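## Task

From the robot's viewpoint, place the bolt in the blue divided tray's front-right compartment and the pencil eraser in its back compartment. The parts must stay there without the robot supporting them and must settle soon after you stop. Finish by opening the grippers and moving the arms away.

## Robot and tools

ROBOT AND FRAME. There are two arms, left_arm and right_arm, each with six joints and a two-finger gripper. The shared world frame has its origin on the tabletop midway between the arms: +x points away from the robot across the table, +z points up, and left_arm is on the +y side. The arm names do not tell you which side of an image an arm appears on. Front, back, left and right in the tasks are judged from where the robot stands. The fingers point along the gripper's own +z axis and close along its y axis. The reported hand point lies between the pads, roughly 1 cm short of the fingertips.

JOINT ORDER. In every row and every per-joint list, each arm's joints come as: wrist pitch, waist, wrist yaw, wrist roll, elbow, shoulder. Rely only on this order.

execute_actions(actions). actions is a list of actions. Each action is a list of up to 15 rows, one row per 1/30 s control step; an action lasts 15 steps (0.5 s), and a short action repeats its final row. A row has 14 numbers, each in [-1, 1], always for both arms: left_arm's 6 joint values and its opening, then right_arm's 6 joint values and opening. Joint values are offsets from the angles the joints had when that action began (not from the previous row; for a call's first action, from the latest reported angles). Scale: 1.0 equals 1.202 rad for the waist, 1.258 shoulder, 1.238 elbow, 2.073 wrist pitch, 2.022 wrist yaw and wrist roll. The opening is an absolute setting: +1 fully open, -1 closed. An empty list just returns state and images.

JOINT RANGES (rad): waist -2.618 to 3.054, shoulder 0.000 to 3.142, elbow 0.000 to 3.142, wrist pitch -1.571 to 1.571, wrist yaw -1.571 to 1.571, wrist roll -2.094 to 2.094. True ends may differ by up to 0.036 rad. If an action would push a joint outward by more than 0.036 rad beyond its end, that action is rejected for both arms; a malformed action, or a failing first action, rejects the entire call. Joints asked past their real end stop there, and the result may print "joint sent to its limit" (its absence proves nothing).

SPEED CAPS. Each step, a joint's target can lead its measured angle by at most 0.202 rad (waist), 0.258 (shoulder), 0.238 (elbow), 0.573 (wrist pitch), 0.522 (wrist yaw, roll), and targets are scaled back if they would shift the gripper over 70 mm. Large offsets therefore need several actions, and unfinished motion must be commanded again. Sending zeros can let an arm sag; to hold a pose, resend offsets back to the wanted angles.

move(target, speed, blocking). target is one 14-number row on the same scale, with offsets taken from the "Joint positions" in the latest result that showed them. All joints follow synchronized paths lasting 0.5 to 10 s, so hands travel on curves and do not avoid obstacles or each other. speed (0.01 to 2 rad/s, default 0.5) sets the top speed of the joint with the longest way to go. Finger values apply at once. With blocking=false the result comes after 0.5 s while motion continues; call wait or stop before any new motion. The extra "move:" line gives the ending (done, off_target, moving, held, fault), limits=held or limits=none, and each arm's joint farthest from target. Faster moves hit harder; aiming beyond a contact presses harder.

wait(seconds), 0 to 10: the arms keep their last command; a running move continues. stop(): brakes a running move, needing room to slow. zoom_image(camera, region): region [x0, y0, x1, y1] in pixels, at most 504 by 504; cameras cam_head_left, cam_head_right, cam_high, cam_low (504x504), cam_left_wrist, cam_right_wrist (616x616). Calibration data is supplied; wrist camera poses follow from joint readings. finished_scene(scene): ends the current scene for good and reports success; the next scene's task arrives in its result. Replying without a tool call ends everything.

RESULTS. The state line gives each hand's position (m) and quaternion wxyz; far reaches are less accurate. Joint positions and velocities list each arm in joint order plus pad gap (m; 0.094 when fully open). "Joint targets" shows current drive targets. grip_measured is on the command scale with up to about 1 mm error per gripper; to hold a part, command roughly 0.03 below it (less for a lighter grip). Pads push about 50 to 62 N, less on parts under 2 mm thick. "joint command not followed" means a clearance check altered targets. Step readings mark held steps with HELD. Torque readings are noisy and offset.

HEAT AND TIMING. Holding loads heats motors: a MOTOR HOT warning at 75 C, a 10 s arm stop at 90 C, and at 100 C the arm goes limp and falls. The robot keeps its last command while you think.

AVOID. Knocking or placing anything off the table, arm-to-arm collisions or pressing, dropping or slamming parts, and hard pushes. Brief external tugs on held parts or loose objects may occur. At the end, open the grippers, back away, and check that everything is still.

Each tool is called after "Emit:" by a JSON object that holds its "method" and its "body".

## Session

Emit:
{"method": "execute_actions", "body": {"actions": []}}

Scene clock: 0.00 s.
left_arm: end_effector_position=(+0.0297, +0.5691, +0.2137) grip_measured=+1.000 end_effector_quat_wxyz=(-0.485, +0.830, -0.025, +0.275) | right_arm: end_effector_position=(+0.0023, -0.4963, +0.3050) grip_measured=+1.000 end_effector_quat_wxyz=(-0.137, -0.228, +0.720, -0.640)
Joint names: [wrist pitch, waist, wrist yaw, wrist roll, elbow, shoulder]
Joint positions: left_arm=[-0.462  1.503  0.564 -1.795  0.533  0.535  0.094] | right_arm=[-0.326 -1.39   0.056 -2.08   0.647  0.464  0.094]
Joint velocities: left_arm=[-0.051 -0.012 -0.037 -0.007 -0.007  0.002  0.   ] | right_arm=[-0.007 -0.002 -0.022  0.022 -0.012 -0.007  0.   ]
Joint torques (N m, as the arm reports them, + toward a larger angle): no reading
Joint targets: left_arm=[-0.474 1.503 0.565 -1.792 0.537 0.530] | right_arm=[-0.318 -1.390 0.055 -2.073 0.659 0.459]

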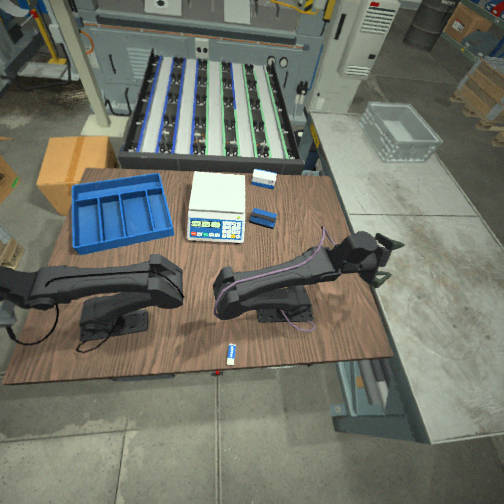

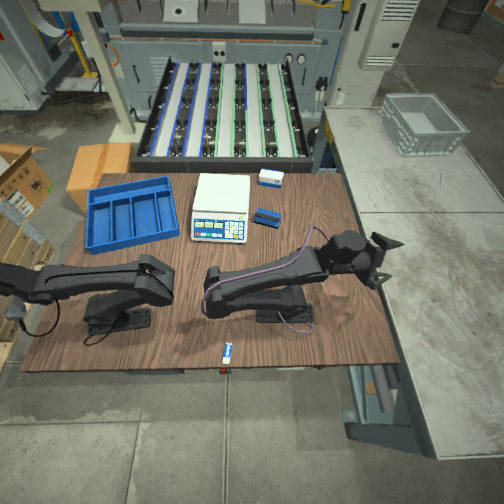

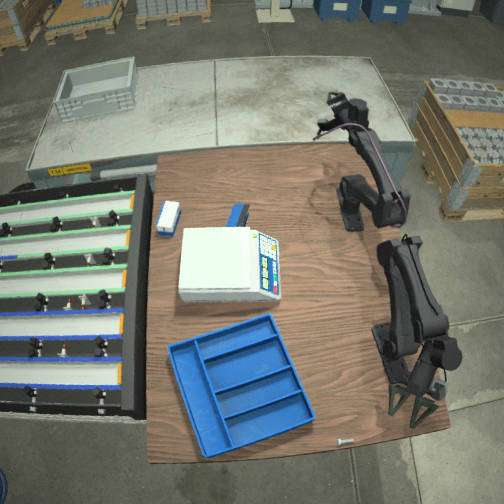

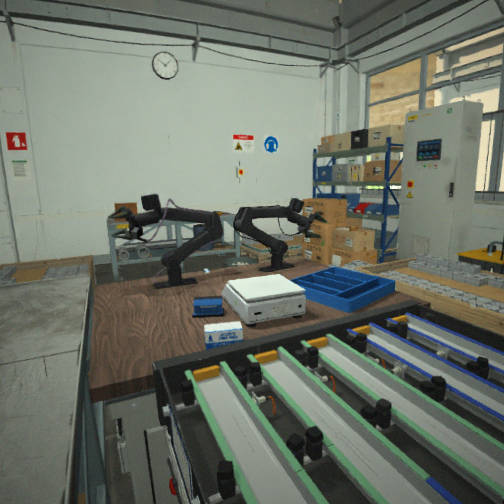

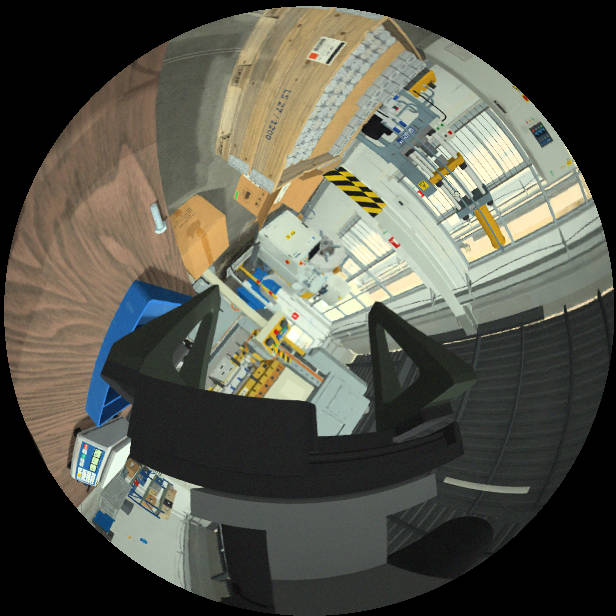

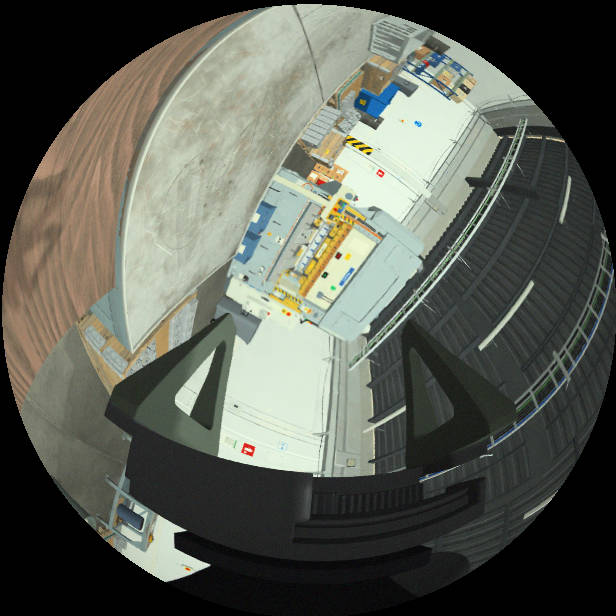

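Emit:
{"method": "zoom_image", "body": {"camera": "cam_high", "region": [140, 300, 480, 470]}}

Emit:
{"method": "zoom_image", "body": {"camera": "cam_head_left", "region": [0, 160, 400, 390]}}

Region (140, 300, 480, 470) of cam_high's 504x504 image, scaled by 1.482, with more detail than that image has.

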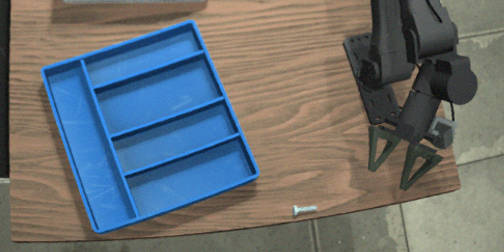

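Region (0, 160, 400, 390) of cam_head_left's 504x504 image, scaled by 1.260, with more detail than that image has; it fills the top 290 rows of this view, and the rest is white.

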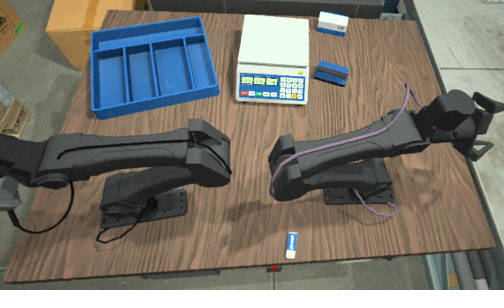

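Emit:
{"method": "move", "body": {"target": [-0.404, -0.5, -0.279, 0.0, 0.377, 0.37, 1, 0.0, 0.9, 0, 0.0, 0, 0, 1], "speed": 0.8}}

Scene clock: 3.93 s.
left_arm: end_effector_position=(+0.0479, +0.4903, +0.1578) grip_measured=+1.000 end_effector_quat_wxyz=(-0.129, +0.979, -0.149, +0.059) | right_arm: end_effector_position=(+0.2127, -0.3350, +0.3050) grip_measured=+1.000 end_effector_quat_wxyz=(-0.208, +0.564, -0.503, +0.621)
Joint names: [wrist pitch, waist, wrist yaw, wrist roll, elbow, shoulder]
Joint positions: left_arm=[-1.277  0.909  0.015 -1.795  0.975  0.984  0.094] | right_arm=[-0.326 -0.318  0.058 -2.082  0.647  0.464  0.094]
Joint velocities: left_arm=[-0.081 -0.002 -0.007  0.007 -0.002  0.007  0.   ] | right_arm=[ 0.022 -0.027  0.051 -0.022  0.017 -0.007  0.   ]
Joint torques (N m, as the arm reports them, + toward a larger angle): left_arm=[ 0.51 -0.64 -0.05  0.02 10.17  0.03] | right_arm=[ 1.84  0.87 -0.01  0.03  7.09  1.85]
Joint targets: left_arm=[-1.300 0.902 0.000 -1.795 0.999 1.000] | right_arm=[-0.326 -0.308 0.056 -2.080 0.647 0.464]
move: off_target (left_arm); limits=none; left_arm: farthest joint: the elbow, 0.025 radians from its target (0.467 radians at the start); right_arm: farthest joint: the waist, 0.010 radians from its target (1.081 radians at the start)
camera_calibration (this result's frames):
cam_left_wrist: T_world_to_cam=[[0.113831, 0.944991, 0.30665, -0.523893], [0.582946, -0.313468, 0.749608, 0.00412131], [0.804498, 0.0934321, -0.586561, 0.128179], [0, 0, 0, 1]] pos_world=[-0.0458874, 0.48439, 0.232748]
cam_right_wrist: T_world_to_cam=[[0.357098, 0.373942, 0.855949, -0.207527], [-0.806807, -0.338283, 0.484383, -0.0759546], [0.470684, -0.863558, 0.180899, -0.339297], [0, 0, 0, 1]] pos_world=[0.172528, -0.241094, 0.275803]

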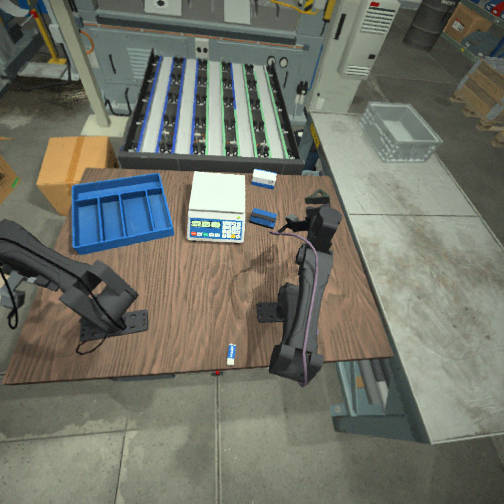

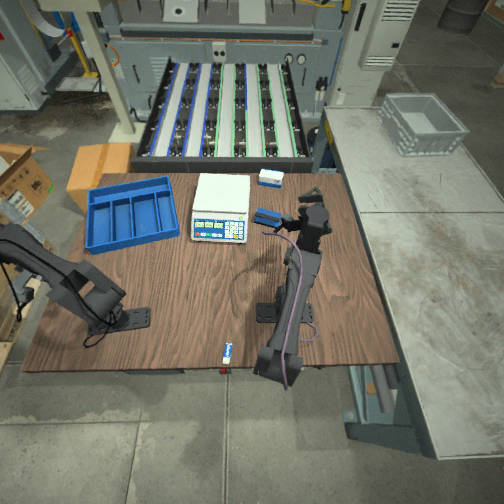

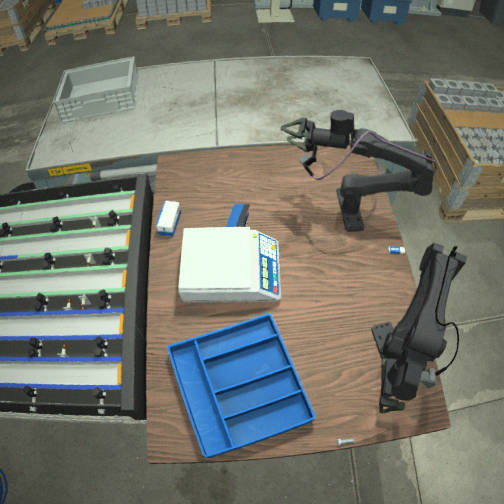

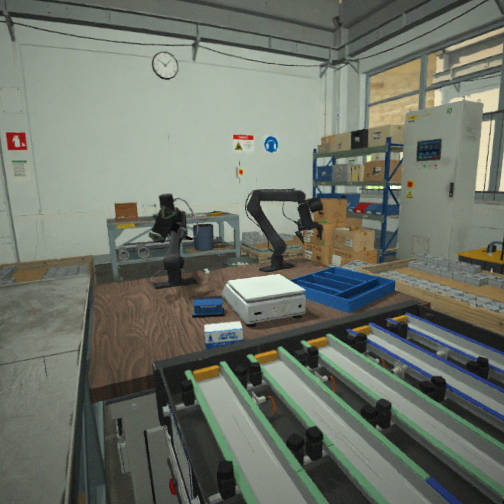

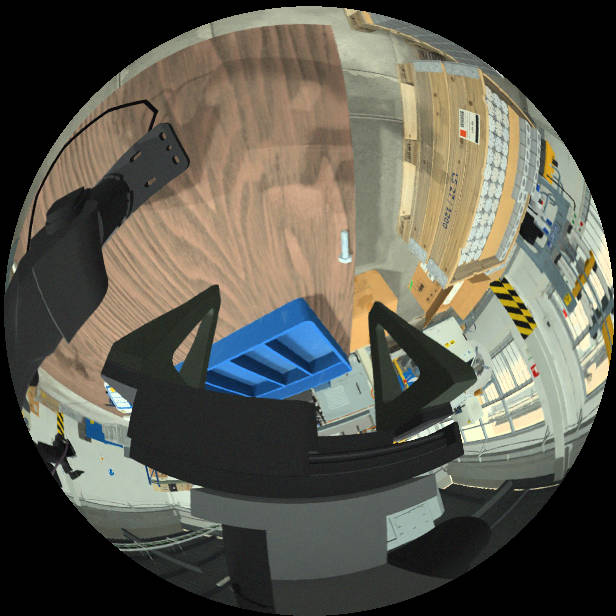

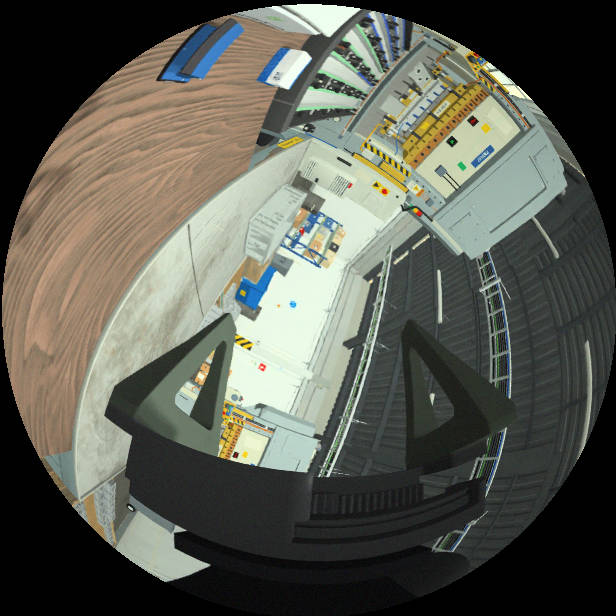

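Emit:
{"method": "move", "body": {"target": [0.0675, -0.069, -0.0074, -0.136, 0.297, 0.610, 0.3, 0.13, 0.265, -0.028, 0.0, -0.44, -0.33, 1], "speed": 0.7}}

Scene clock: 7.43 s.
left_arm: end_effector_position=(+0.1315, +0.5874, +0.0843) grip_measured=+0.302 end_effector_quat_wxyz=(-0.001, +0.998, -0.055, +0.009) | right_arm: end_effector_position=(+0.2191, -0.2491, +0.1951) grip_measured=+1.000 end_effector_quat_wxyz=(-0.333, +0.614, -0.380, +0.607)
Joint names: [wrist pitch, waist, wrist yaw, wrist roll, elbow, shoulder]
Joint positions: left_arm=[-1.136  0.833  0.014 -2.061  1.32   1.743  0.061] | right_arm=[-0.077 -0.01   0.015 -2.084  0.105  0.07   0.094]
Joint velocities: left_arm=[ 0.037 -0.002 -0.007 -0.007  0.012 -0.007 -0.   ] | right_arm=[ 0.066 -0.012 -0.051  0.066 -0.007 -0.012  0.   ]
Joint torques (N m, as the arm reports them, + toward a larger angle): left_arm=[ 0.21 -0.46 -0.09 -0.04  9.68 -8.49] | right_arm=[ 2.02  0.89 -0.12  0.03  7.19  1.04]
Joint targets: left_arm=[-1.137 0.827 -0.000 -2.071 1.343 1.751] | right_arm=[-0.057 0.001 0.001 -2.082 0.102 0.049]
move: off_target (left_arm, right_arm); limits=none; left_arm: farthest joint: the elbow, 0.023 radians from its target (0.368 radians at the start); right_arm: farthest joint: the shoulder, 0.021 radians from its target (0.415 radians at the start)
camera_calibration (this result's frames):
cam_left_wrist: T_world_to_cam=[[-0.0500871, 0.997258, 0.0544709, -0.590446], [0.69811, -0.00404485, 0.71598, -0.153172], [0.714237, 0.073888, -0.695993, 0.0413056], [0, 0, 0, 1]] pos_world=[0.0478554, 0.585155, 0.170579]
cam_right_wrist: T_world_to_cam=[[0.119183, 0.473584, 0.872647, -0.0741659], [-0.686638, -0.595535, 0.416974, -0.0658373], [0.717164, -0.648889, 0.254203, -0.263091], [0, 0, 0, 1]] pos_world=[0.152312, -0.174801, 0.159052]

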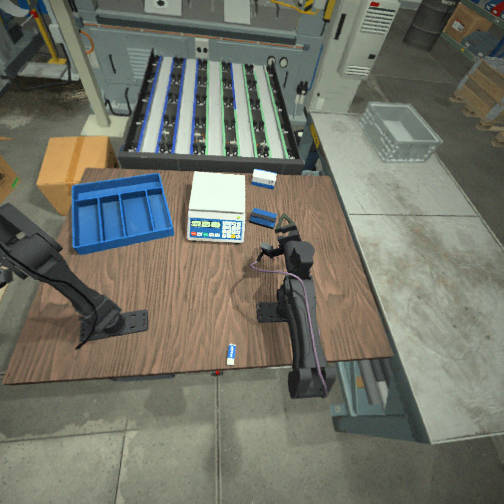

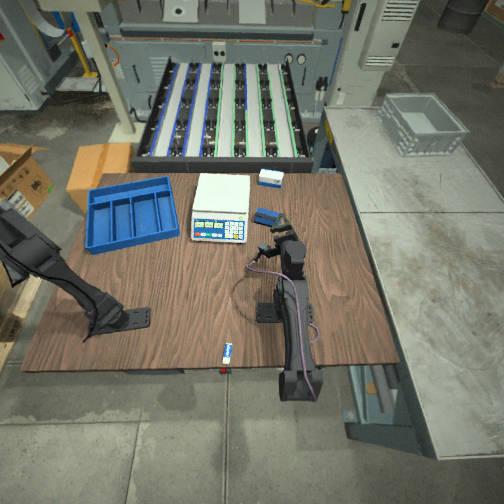

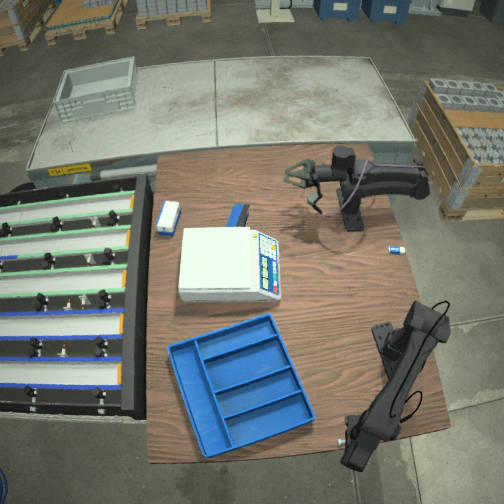

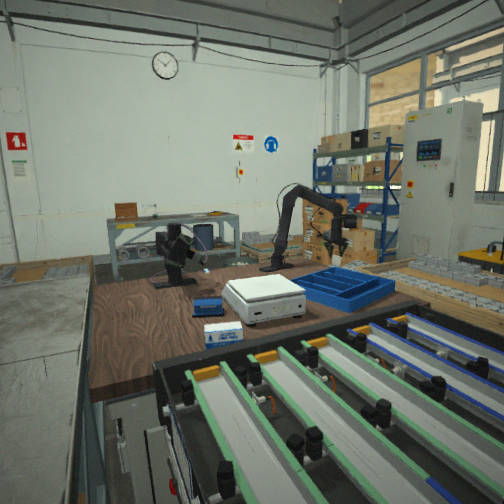

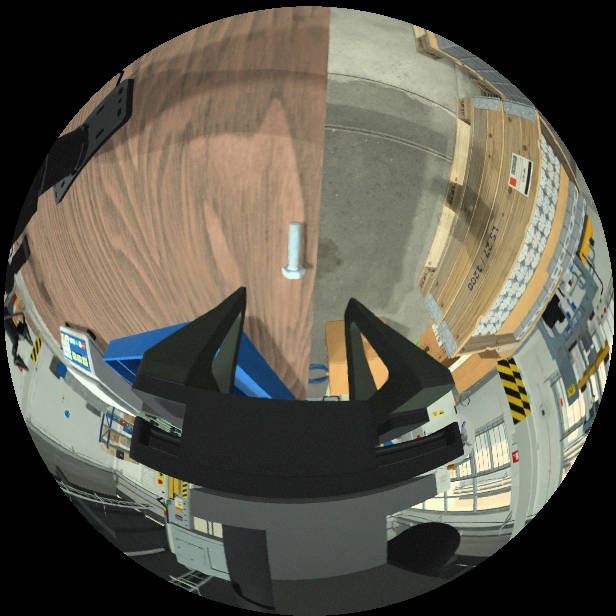

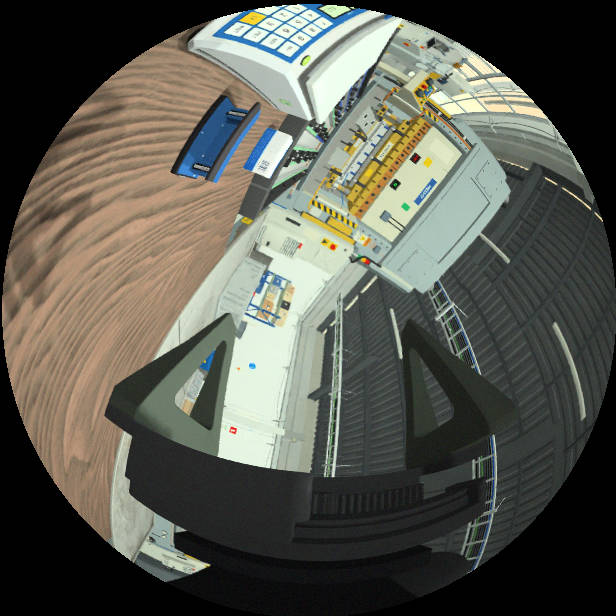

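Emit:
{"method": "move", "body": {"target": [0.1124, -0.019, -0.007, -0.005, -0.113, 0.0715, 0.0, 0, 0, 0, 0.0, 0, 0, 1], "speed": 0.3}}

Scene clock: 9.43 s.
left_arm: end_effector_position=(+0.1428, +0.5948, +0.0315) grip_measured=+0.002 end_effector_quat_wxyz=(-0.014, +0.998, -0.062, +0.016) | right_arm: end_effector_position=(+0.2191, -0.2491, +0.1952) grip_measured=+1.000 end_effector_quat_wxyz=(-0.333, +0.614, -0.379, +0.607)
Joint names: [wrist pitch, waist, wrist yaw, wrist roll, elbow, shoulder]
Joint positions: left_arm=[-0.905  0.818  0.013 -2.062  1.194  1.819  0.047] | right_arm=[-0.077 -0.01   0.015 -2.086  0.105  0.07   0.094]
Joint velocities: left_arm=[ 0.022 -0.012 -0.007  0.022 -0.002 -0.017 -0.001] | right_arm=[-0.007 -0.007 -0.051  0.007  0.007 -0.012  0.   ]
Joint torques (N m, as the arm reports them, + toward a larger angle): left_arm=[ 0.27 -0.75 -0.09 -0.07  6.25 -8.16] | right_arm=[ 1.83 -0.02  0.    0.02  7.42  2.4 ]
Joint targets: left_arm=[-0.903 0.811 -0.001 -2.071 1.180 1.833] | right_arm=[-0.077 -0.010 0.015 -2.084 0.105 0.070]
move: done; limits=none; left_arm: farthest joint: the shoulder, 0.014 radians from its target (0.090 radians at the start); right_arm: farthest joint: the wrist roll, 0.002 radians from its target (0.000 radians at the start)
camera_calibration (this result's frames):
cam_left_wrist: T_world_to_cam=[[-0.0367394, 0.996279, 0.0779678, -0.596489], [0.68595, -0.0315959, 0.726963, -0.105436], [0.726721, 0.0801902, -0.682236, -0.00995662], [0, 0, 0, 1]] pos_world=[0.0576449, 0.591736, 0.116362]
cam_right_wrist: T_world_to_cam=[[0.118889, 0.474932, 0.871954, -0.0737136], [-0.686726, -0.594937, 0.417681, -0.065844], [0.717128, -0.648451, 0.255417, -0.263238], [0, 0, 0, 1]] pos_world=[0.152323, -0.174861, 0.159012]

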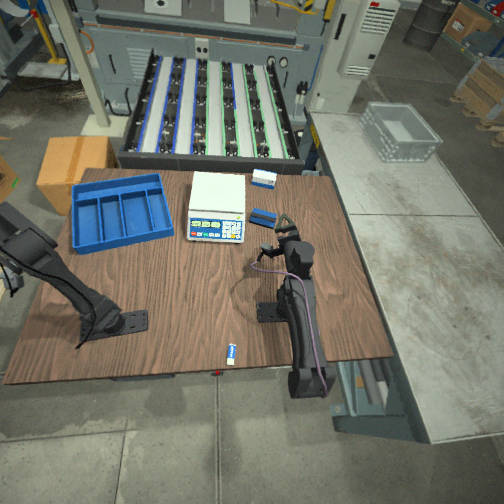

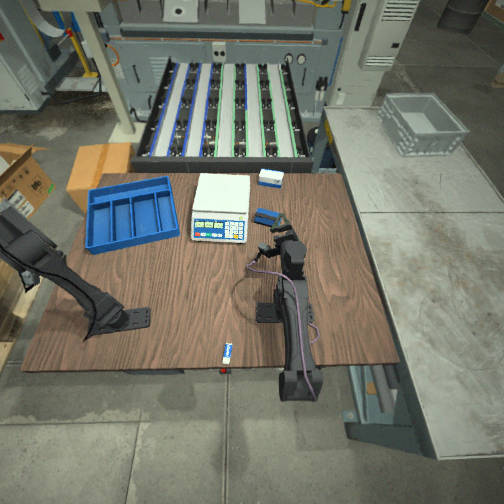

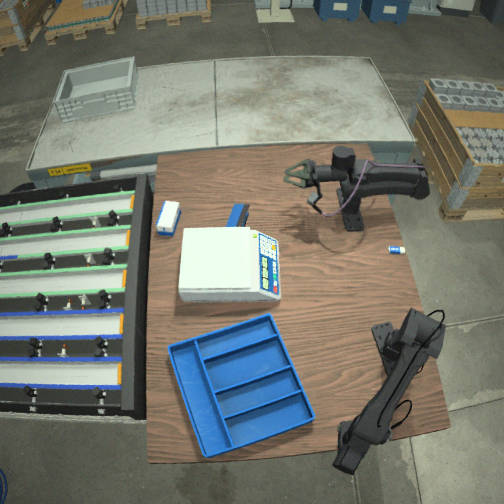

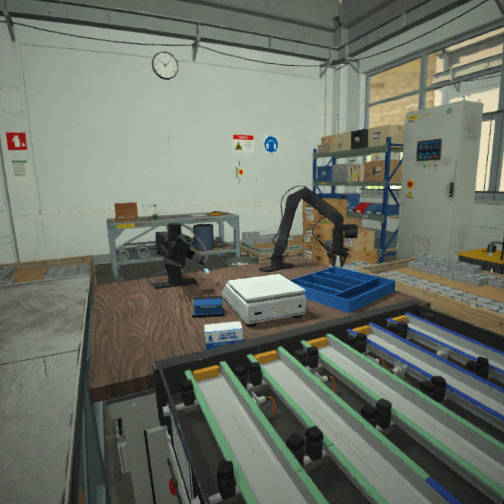

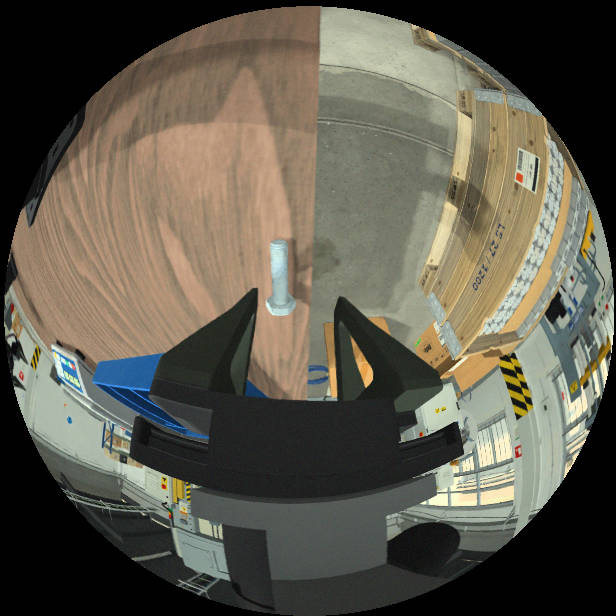

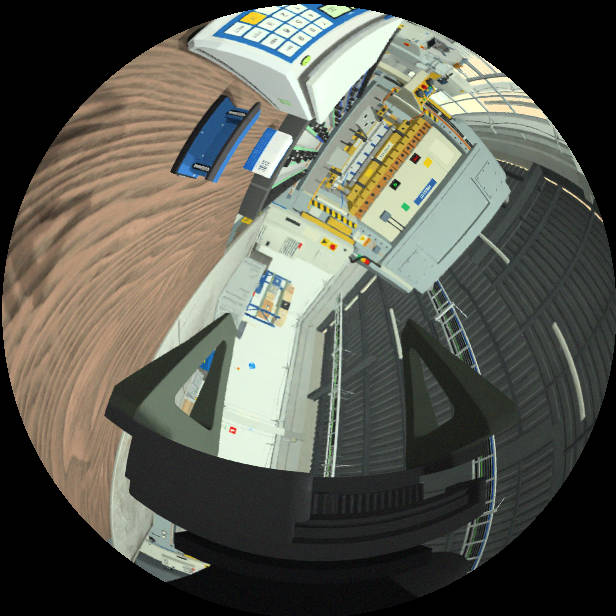

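Emit:
{"method": "move", "body": {"target": [0.0183, -0.0116, -0.0064, -0.004, -0.0614, 0.0246, 0.0, 0, 0, 0, 0.0, 0, 0, 1], "speed": 0.1}}

Scene clock: 10.93 s.
left_arm: end_effector_position=(+0.1364, +0.5822, +0.0133) grip_measured=+0.002 end_effector_quat_wxyz=(+0.003, +0.998, -0.066, +0.006) | right_arm: end_effector_position=(+0.2191, -0.2491, +0.1952) grip_measured=+1.000 end_effector_quat_wxyz=(-0.332, +0.614, -0.379, +0.607)
Joint names: [wrist pitch, waist, wrist yaw, wrist roll, elbow, shoulder]
Joint positions: left_arm=[-0.871  0.811  0.013 -2.062  1.133  1.833  0.047] | right_arm=[-0.077 -0.01   0.015 -2.088  0.105  0.07   0.094]
Joint velocities: left_arm=[-0.007 -0.007 -0.007  0.007  0.017 -0.007 -0.   ] | right_arm=[ 0.007 -0.027  0.081 -0.095  0.002 -0.017  0.   ]
Joint torques (N m, as the arm reports them, + toward a larger angle): left_arm=[ 0.19 -0.58 -0.1  -0.04  5.71 -8.05] | right_arm=[ 1.83 -0.02  0.    0.01  7.39  2.41]
Joint targets: left_arm=[-0.867 0.804 0.000 -2.071 1.118 1.850] | right_arm=[-0.077 -0.010 0.015 -2.086 0.105 0.070]
move: done; limits=none; left_arm: farthest joint: the shoulder, 0.017 radians from its target (0.031 radians at the start); right_arm: farthest joint: the wrist roll, 0.002 radians from its target (0.000 radians at the start)
camera_calibration (this result's frames):
cam_left_wrist: T_world_to_cam=[[-0.028442, 0.998502, 0.046736, -0.584758], [0.702596, -0.0132877, 0.711465, -0.100929], [0.71102, 0.0530721, -0.701166, 0.00141203], [0, 0, 0, 1]] pos_world=[0.0532766, 0.582467, 0.100127]
cam_right_wrist: T_world_to_cam=[[0.118938, 0.4766, 0.871037, -0.0731296], [-0.686637, -0.594196, 0.418881, -0.0659129], [0.717205, -0.647907, 0.256579, -0.263346], [0, 0, 0, 1]] pos_world=[0.152313, -0.174936, 0.158878]

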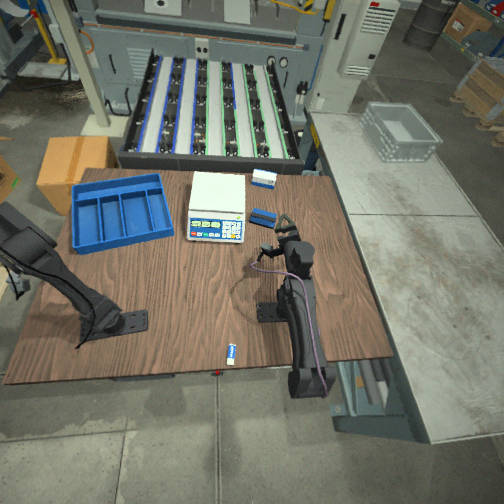

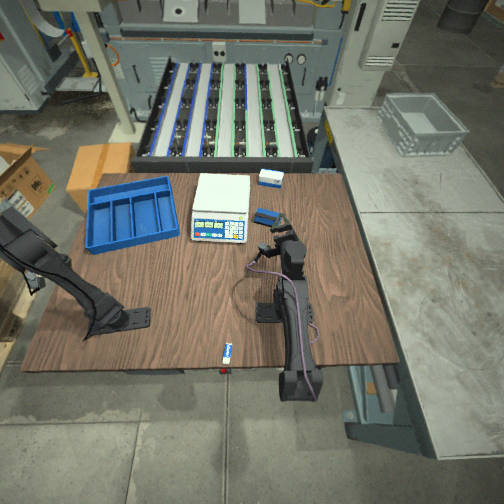

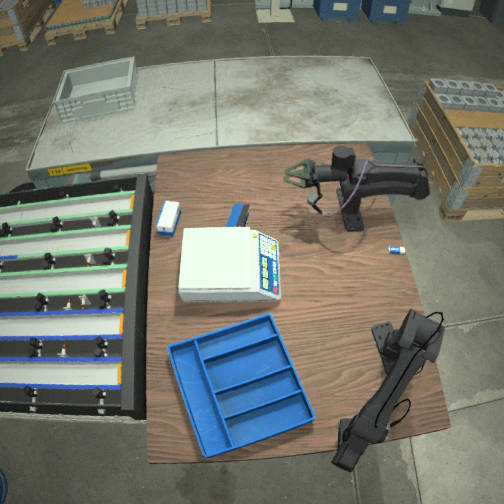

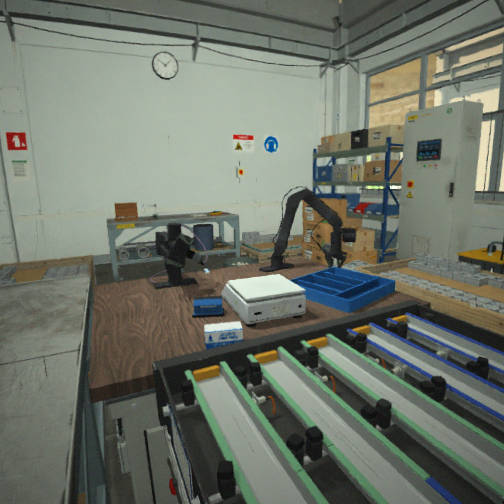

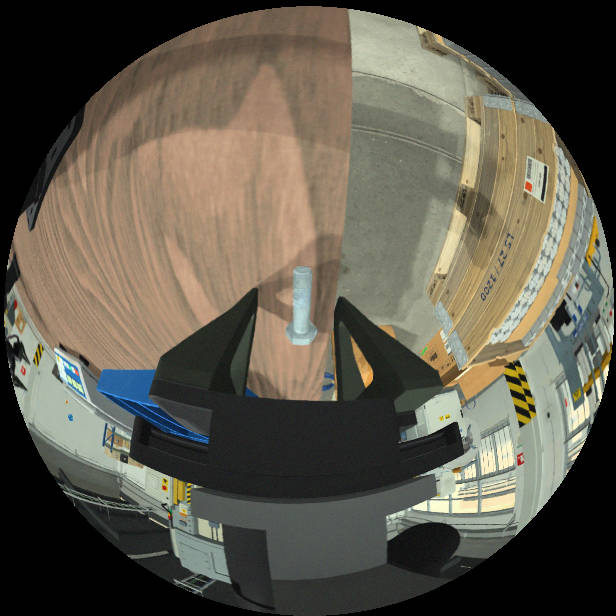

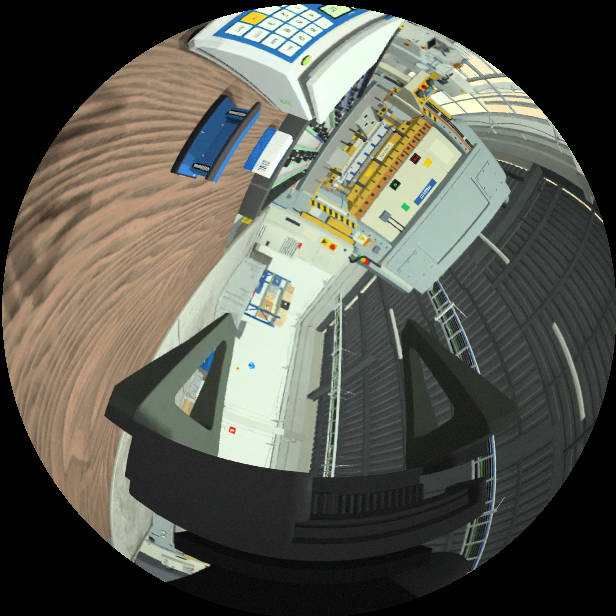

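Emit:
{"method": "move", "body": {"target": [0.002, -0.006, -0.0064, -0.0045, -0.012, 0.0175, -0.85, 0, 0, 0, 0.0, 0, 0, 1], "speed": 0.05}}

Scene clock: 11.87 s.
left_arm: end_effector_position=(+0.1383, +0.5862, +0.0138) grip_measured=-0.840 end_effector_quat_wxyz=(-0.005, +0.998, -0.065, +0.008) | right_arm: end_effector_position=(+0.2191, -0.2491, +0.1952) grip_measured=+1.000 end_effector_quat_wxyz=(-0.332, +0.614, -0.378, +0.608)
Joint names: [wrist pitch, waist, wrist yaw, wrist roll, elbow, shoulder]
Joint positions: left_arm=[-0.856  0.811  0.009 -2.063  1.135  1.833  0.008] | right_arm=[-0.077 -0.01   0.015 -2.089  0.105  0.07   0.094]
Joint velocities: left_arm=[ 0.007 -0.002  0.022 -0.022  0.002  0.017  0.   ] | right_arm=[-0.022 -0.002 -0.007  0.037 -0.002  0.002  0.   ]
Joint torques (N m, as the arm reports them, + toward a larger angle): left_arm=[ 0.11 -0.62 -0.02 -0.06  5.67 -7.57] | right_arm=[ 1.84 -0.03  0.    0.02  7.43  2.42]
Joint targets: left_arm=[-0.867 0.803 -0.000 -2.072 1.118 1.855] | right_arm=[-0.077 -0.010 0.015 -2.087 0.105 0.070]
move: off_target (left_arm); limits=none; left_arm: farthest joint: the shoulder, 0.022 radians from its target (0.022 radians at the start); right_arm: farthest joint: the wrist roll, 0.001 radians from its target (0.000 radians at the start)
camera_calibration (this result's frames):
cam_left_wrist: T_world_to_cam=[[-0.0295893, 0.997634, 0.0620604, -0.588216], [0.697991, -0.0238206, 0.71571, -0.0957514], [0.715495, 0.0644949, -0.695634, -0.00718615], [0, 0, 0, 1]] pos_world=[0.0545704, 0.585007, 0.100036]
cam_right_wrist: T_world_to_cam=[[0.118977, 0.477934, 0.870301, -0.0726623], [-0.686566, -0.593601, 0.41984, -0.0659674], [0.717267, -0.64747, 0.257508, -0.263433], [0, 0, 0, 1]] pos_world=[0.152306, -0.174995, 0.15877]

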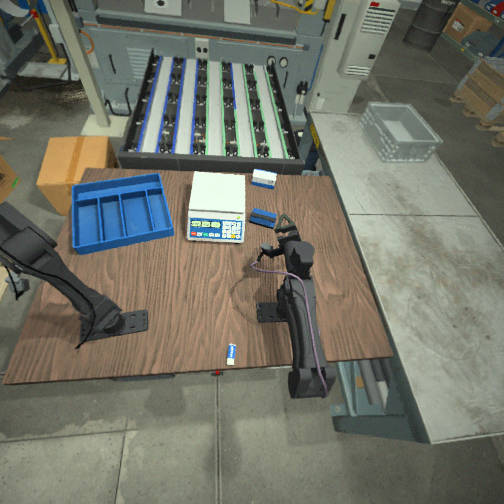

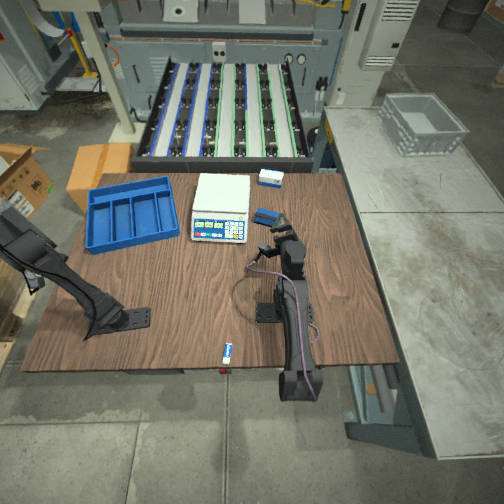

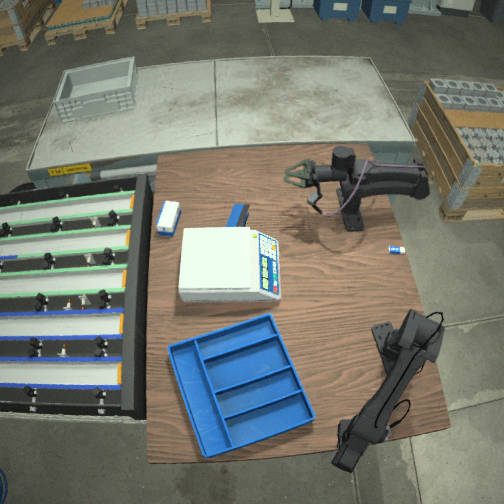

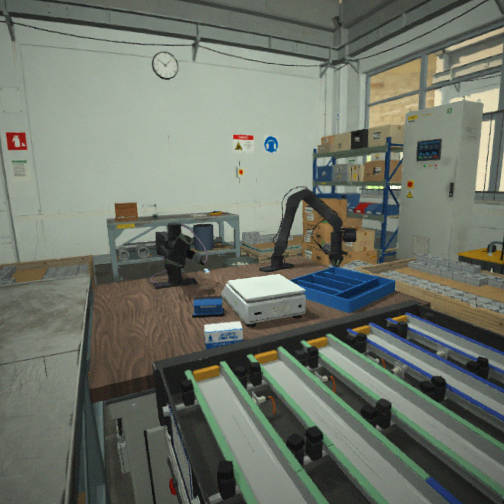

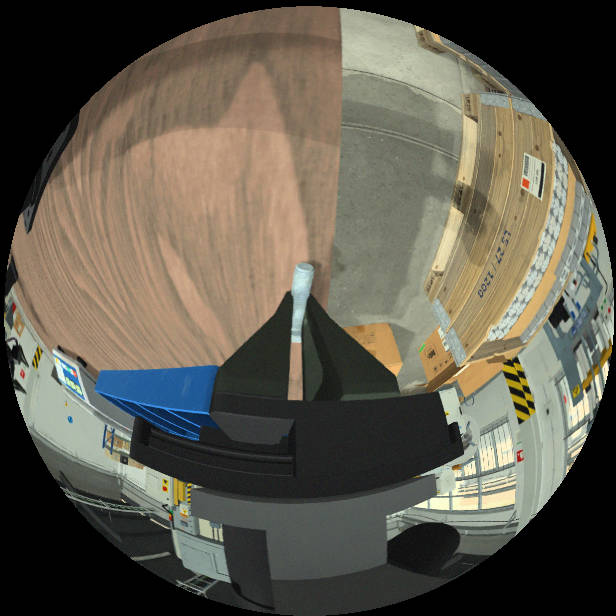

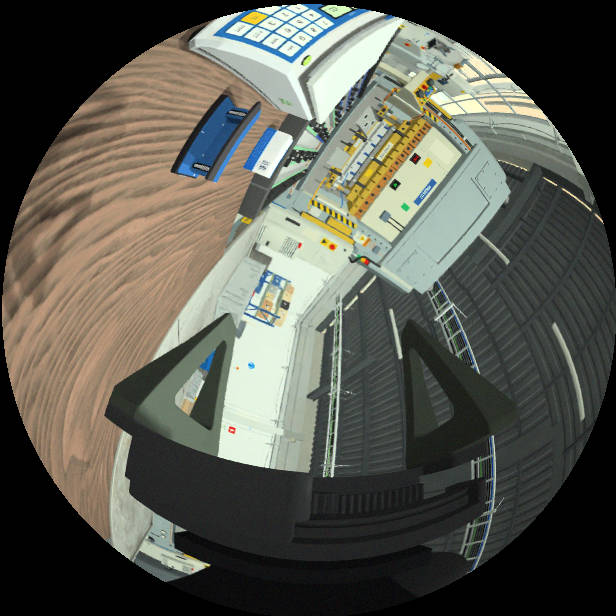

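Emit:
{"method": "zoom_image", "body": {"camera": "cam_head_left", "region": [50, 160, 210, 260]}}

Region (50, 160, 210, 260) of cam_head_left's 504x504 image, scaled by 3.150, with more detail than that image has; it fills the top 315 rows of this view, and the rest is white.

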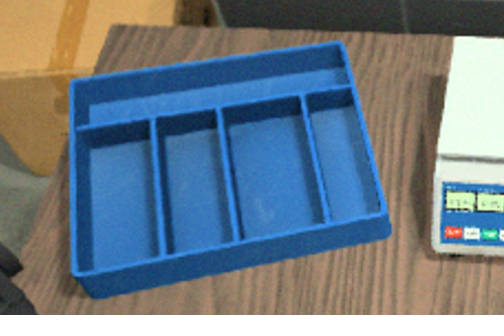

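Emit:
{"method": "move", "body": {"target": [-0.2108, -0.2587, -0.0045, 0.40, 0.2746, -0.083, -0.875, 0, 0, 0, 0.0, 0, 0, 1], "speed": 0.6}}

Scene clock: 15.03 s.
left_arm: end_effector_position=(+0.2073, +0.5174, +0.1160) grip_measured=-0.859 end_effector_quat_wxyz=(+0.002, +0.815, -0.580, +0.004) | right_arm: end_effector_position=(+0.2191, -0.2491, +0.1952) grip_measured=+1.000 end_effector_quat_wxyz=(-0.331, +0.615, -0.378, +0.608)
Joint names: [wrist pitch, waist, wrist yaw, wrist roll, elbow, shoulder]
Joint positions: left_arm=[-1.276  0.504  0.009 -1.263  1.454  1.749  0.007] | right_arm=[-0.077 -0.01   0.015 -2.091  0.105  0.07   0.094]
Joint velocities: left_arm=[ 0.037 -0.017  0.037 -0.022  0.012  0.007  0.001] | right_arm=[ 0.007 -0.027  0.007 -0.022 -0.012  0.007  0.   ]
Joint torques (N m, as the arm reports them, + toward a larger angle): left_arm=[  0.04  -0.32  -0.04   0.2    9.52 -11.08] | right_arm=[ 1.83 -0.02  0.    0.02  7.41  2.41]
Joint targets: left_arm=[-1.293 0.500 -0.000 -1.254 1.475 1.728] | right_arm=[-0.077 -0.010 0.015 -2.089 0.105 0.070]
move: off_target (left_arm); limits=none; left_arm: farthest joint: the shoulder, 0.021 radians from its target (0.104 radians at the start); right_arm: farthest joint: the wrist roll, 0.002 radians from its target (0.000 radians at the start)
camera_calibration (this result's frames):
cam_left_wrist: T_world_to_cam=[[0.879468, 0.472882, 0.0540211, -0.439931], [0.299079, -0.637355, 0.710162, 0.182054], [0.370254, -0.608409, -0.701963, 0.439447], [0, 0, 0, 1]] pos_world=[0.16975, 0.591432, 0.202953]
cam_right_wrist: T_world_to_cam=[[0.119015, 0.479266, 0.869563, -0.0721948], [-0.686495, -0.593004, 0.420798, -0.0660214], [0.717328, -0.647032, 0.258437, -0.263518], [0, 0, 0, 1]] pos_world=[0.152298, -0.175055, 0.158662]

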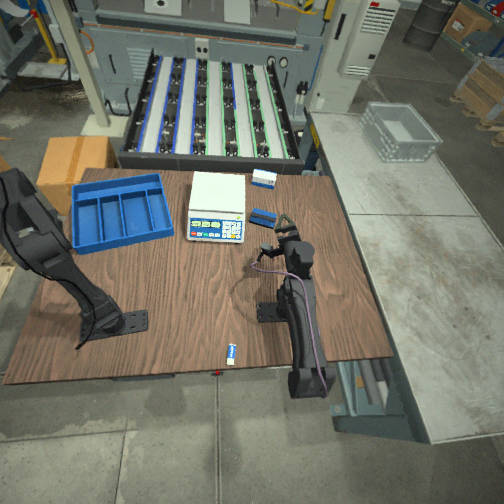

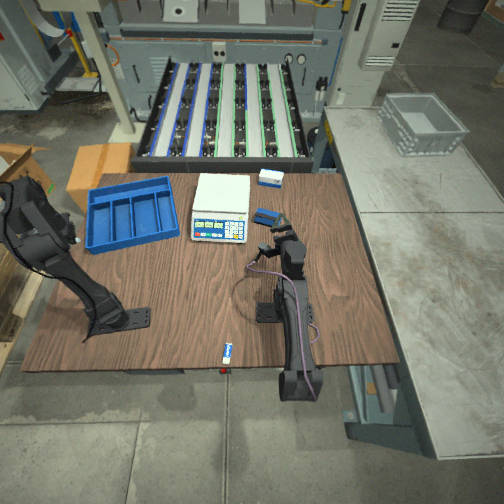

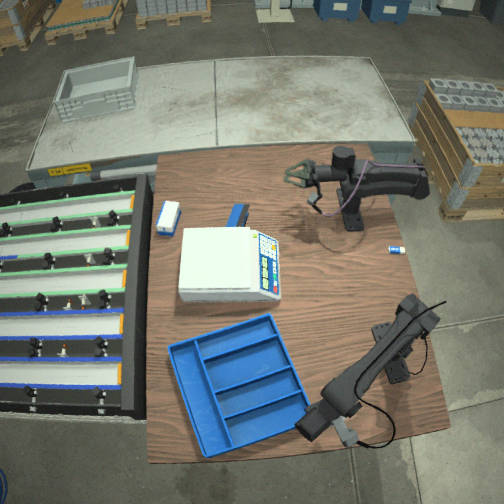

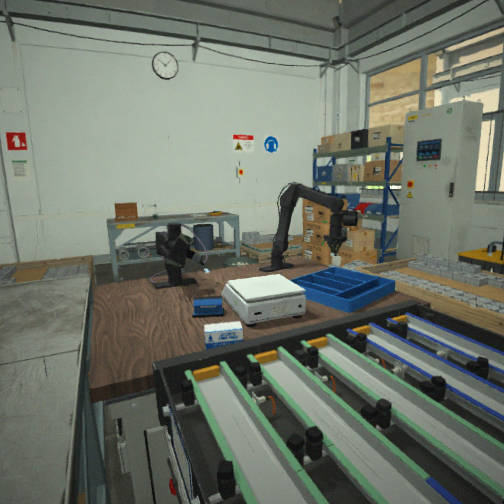

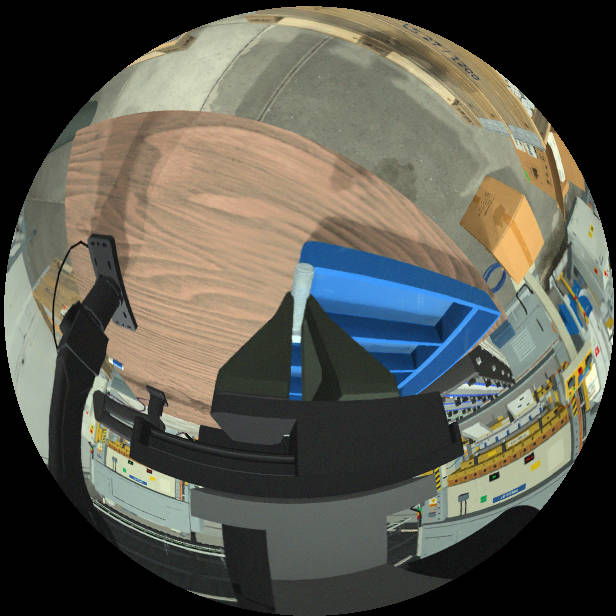

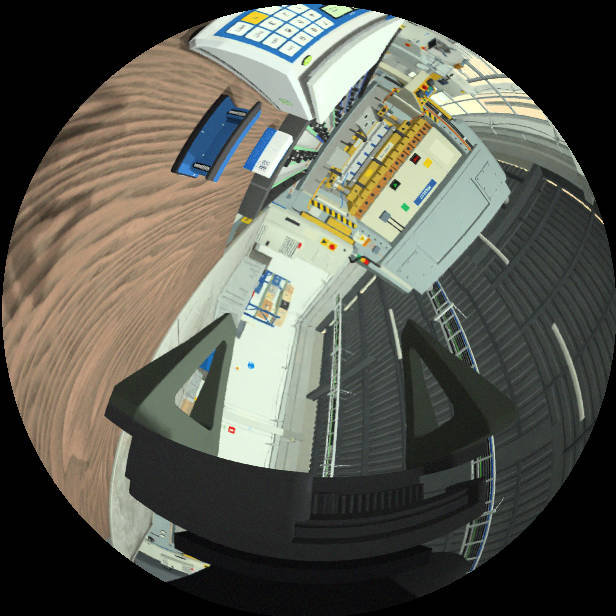

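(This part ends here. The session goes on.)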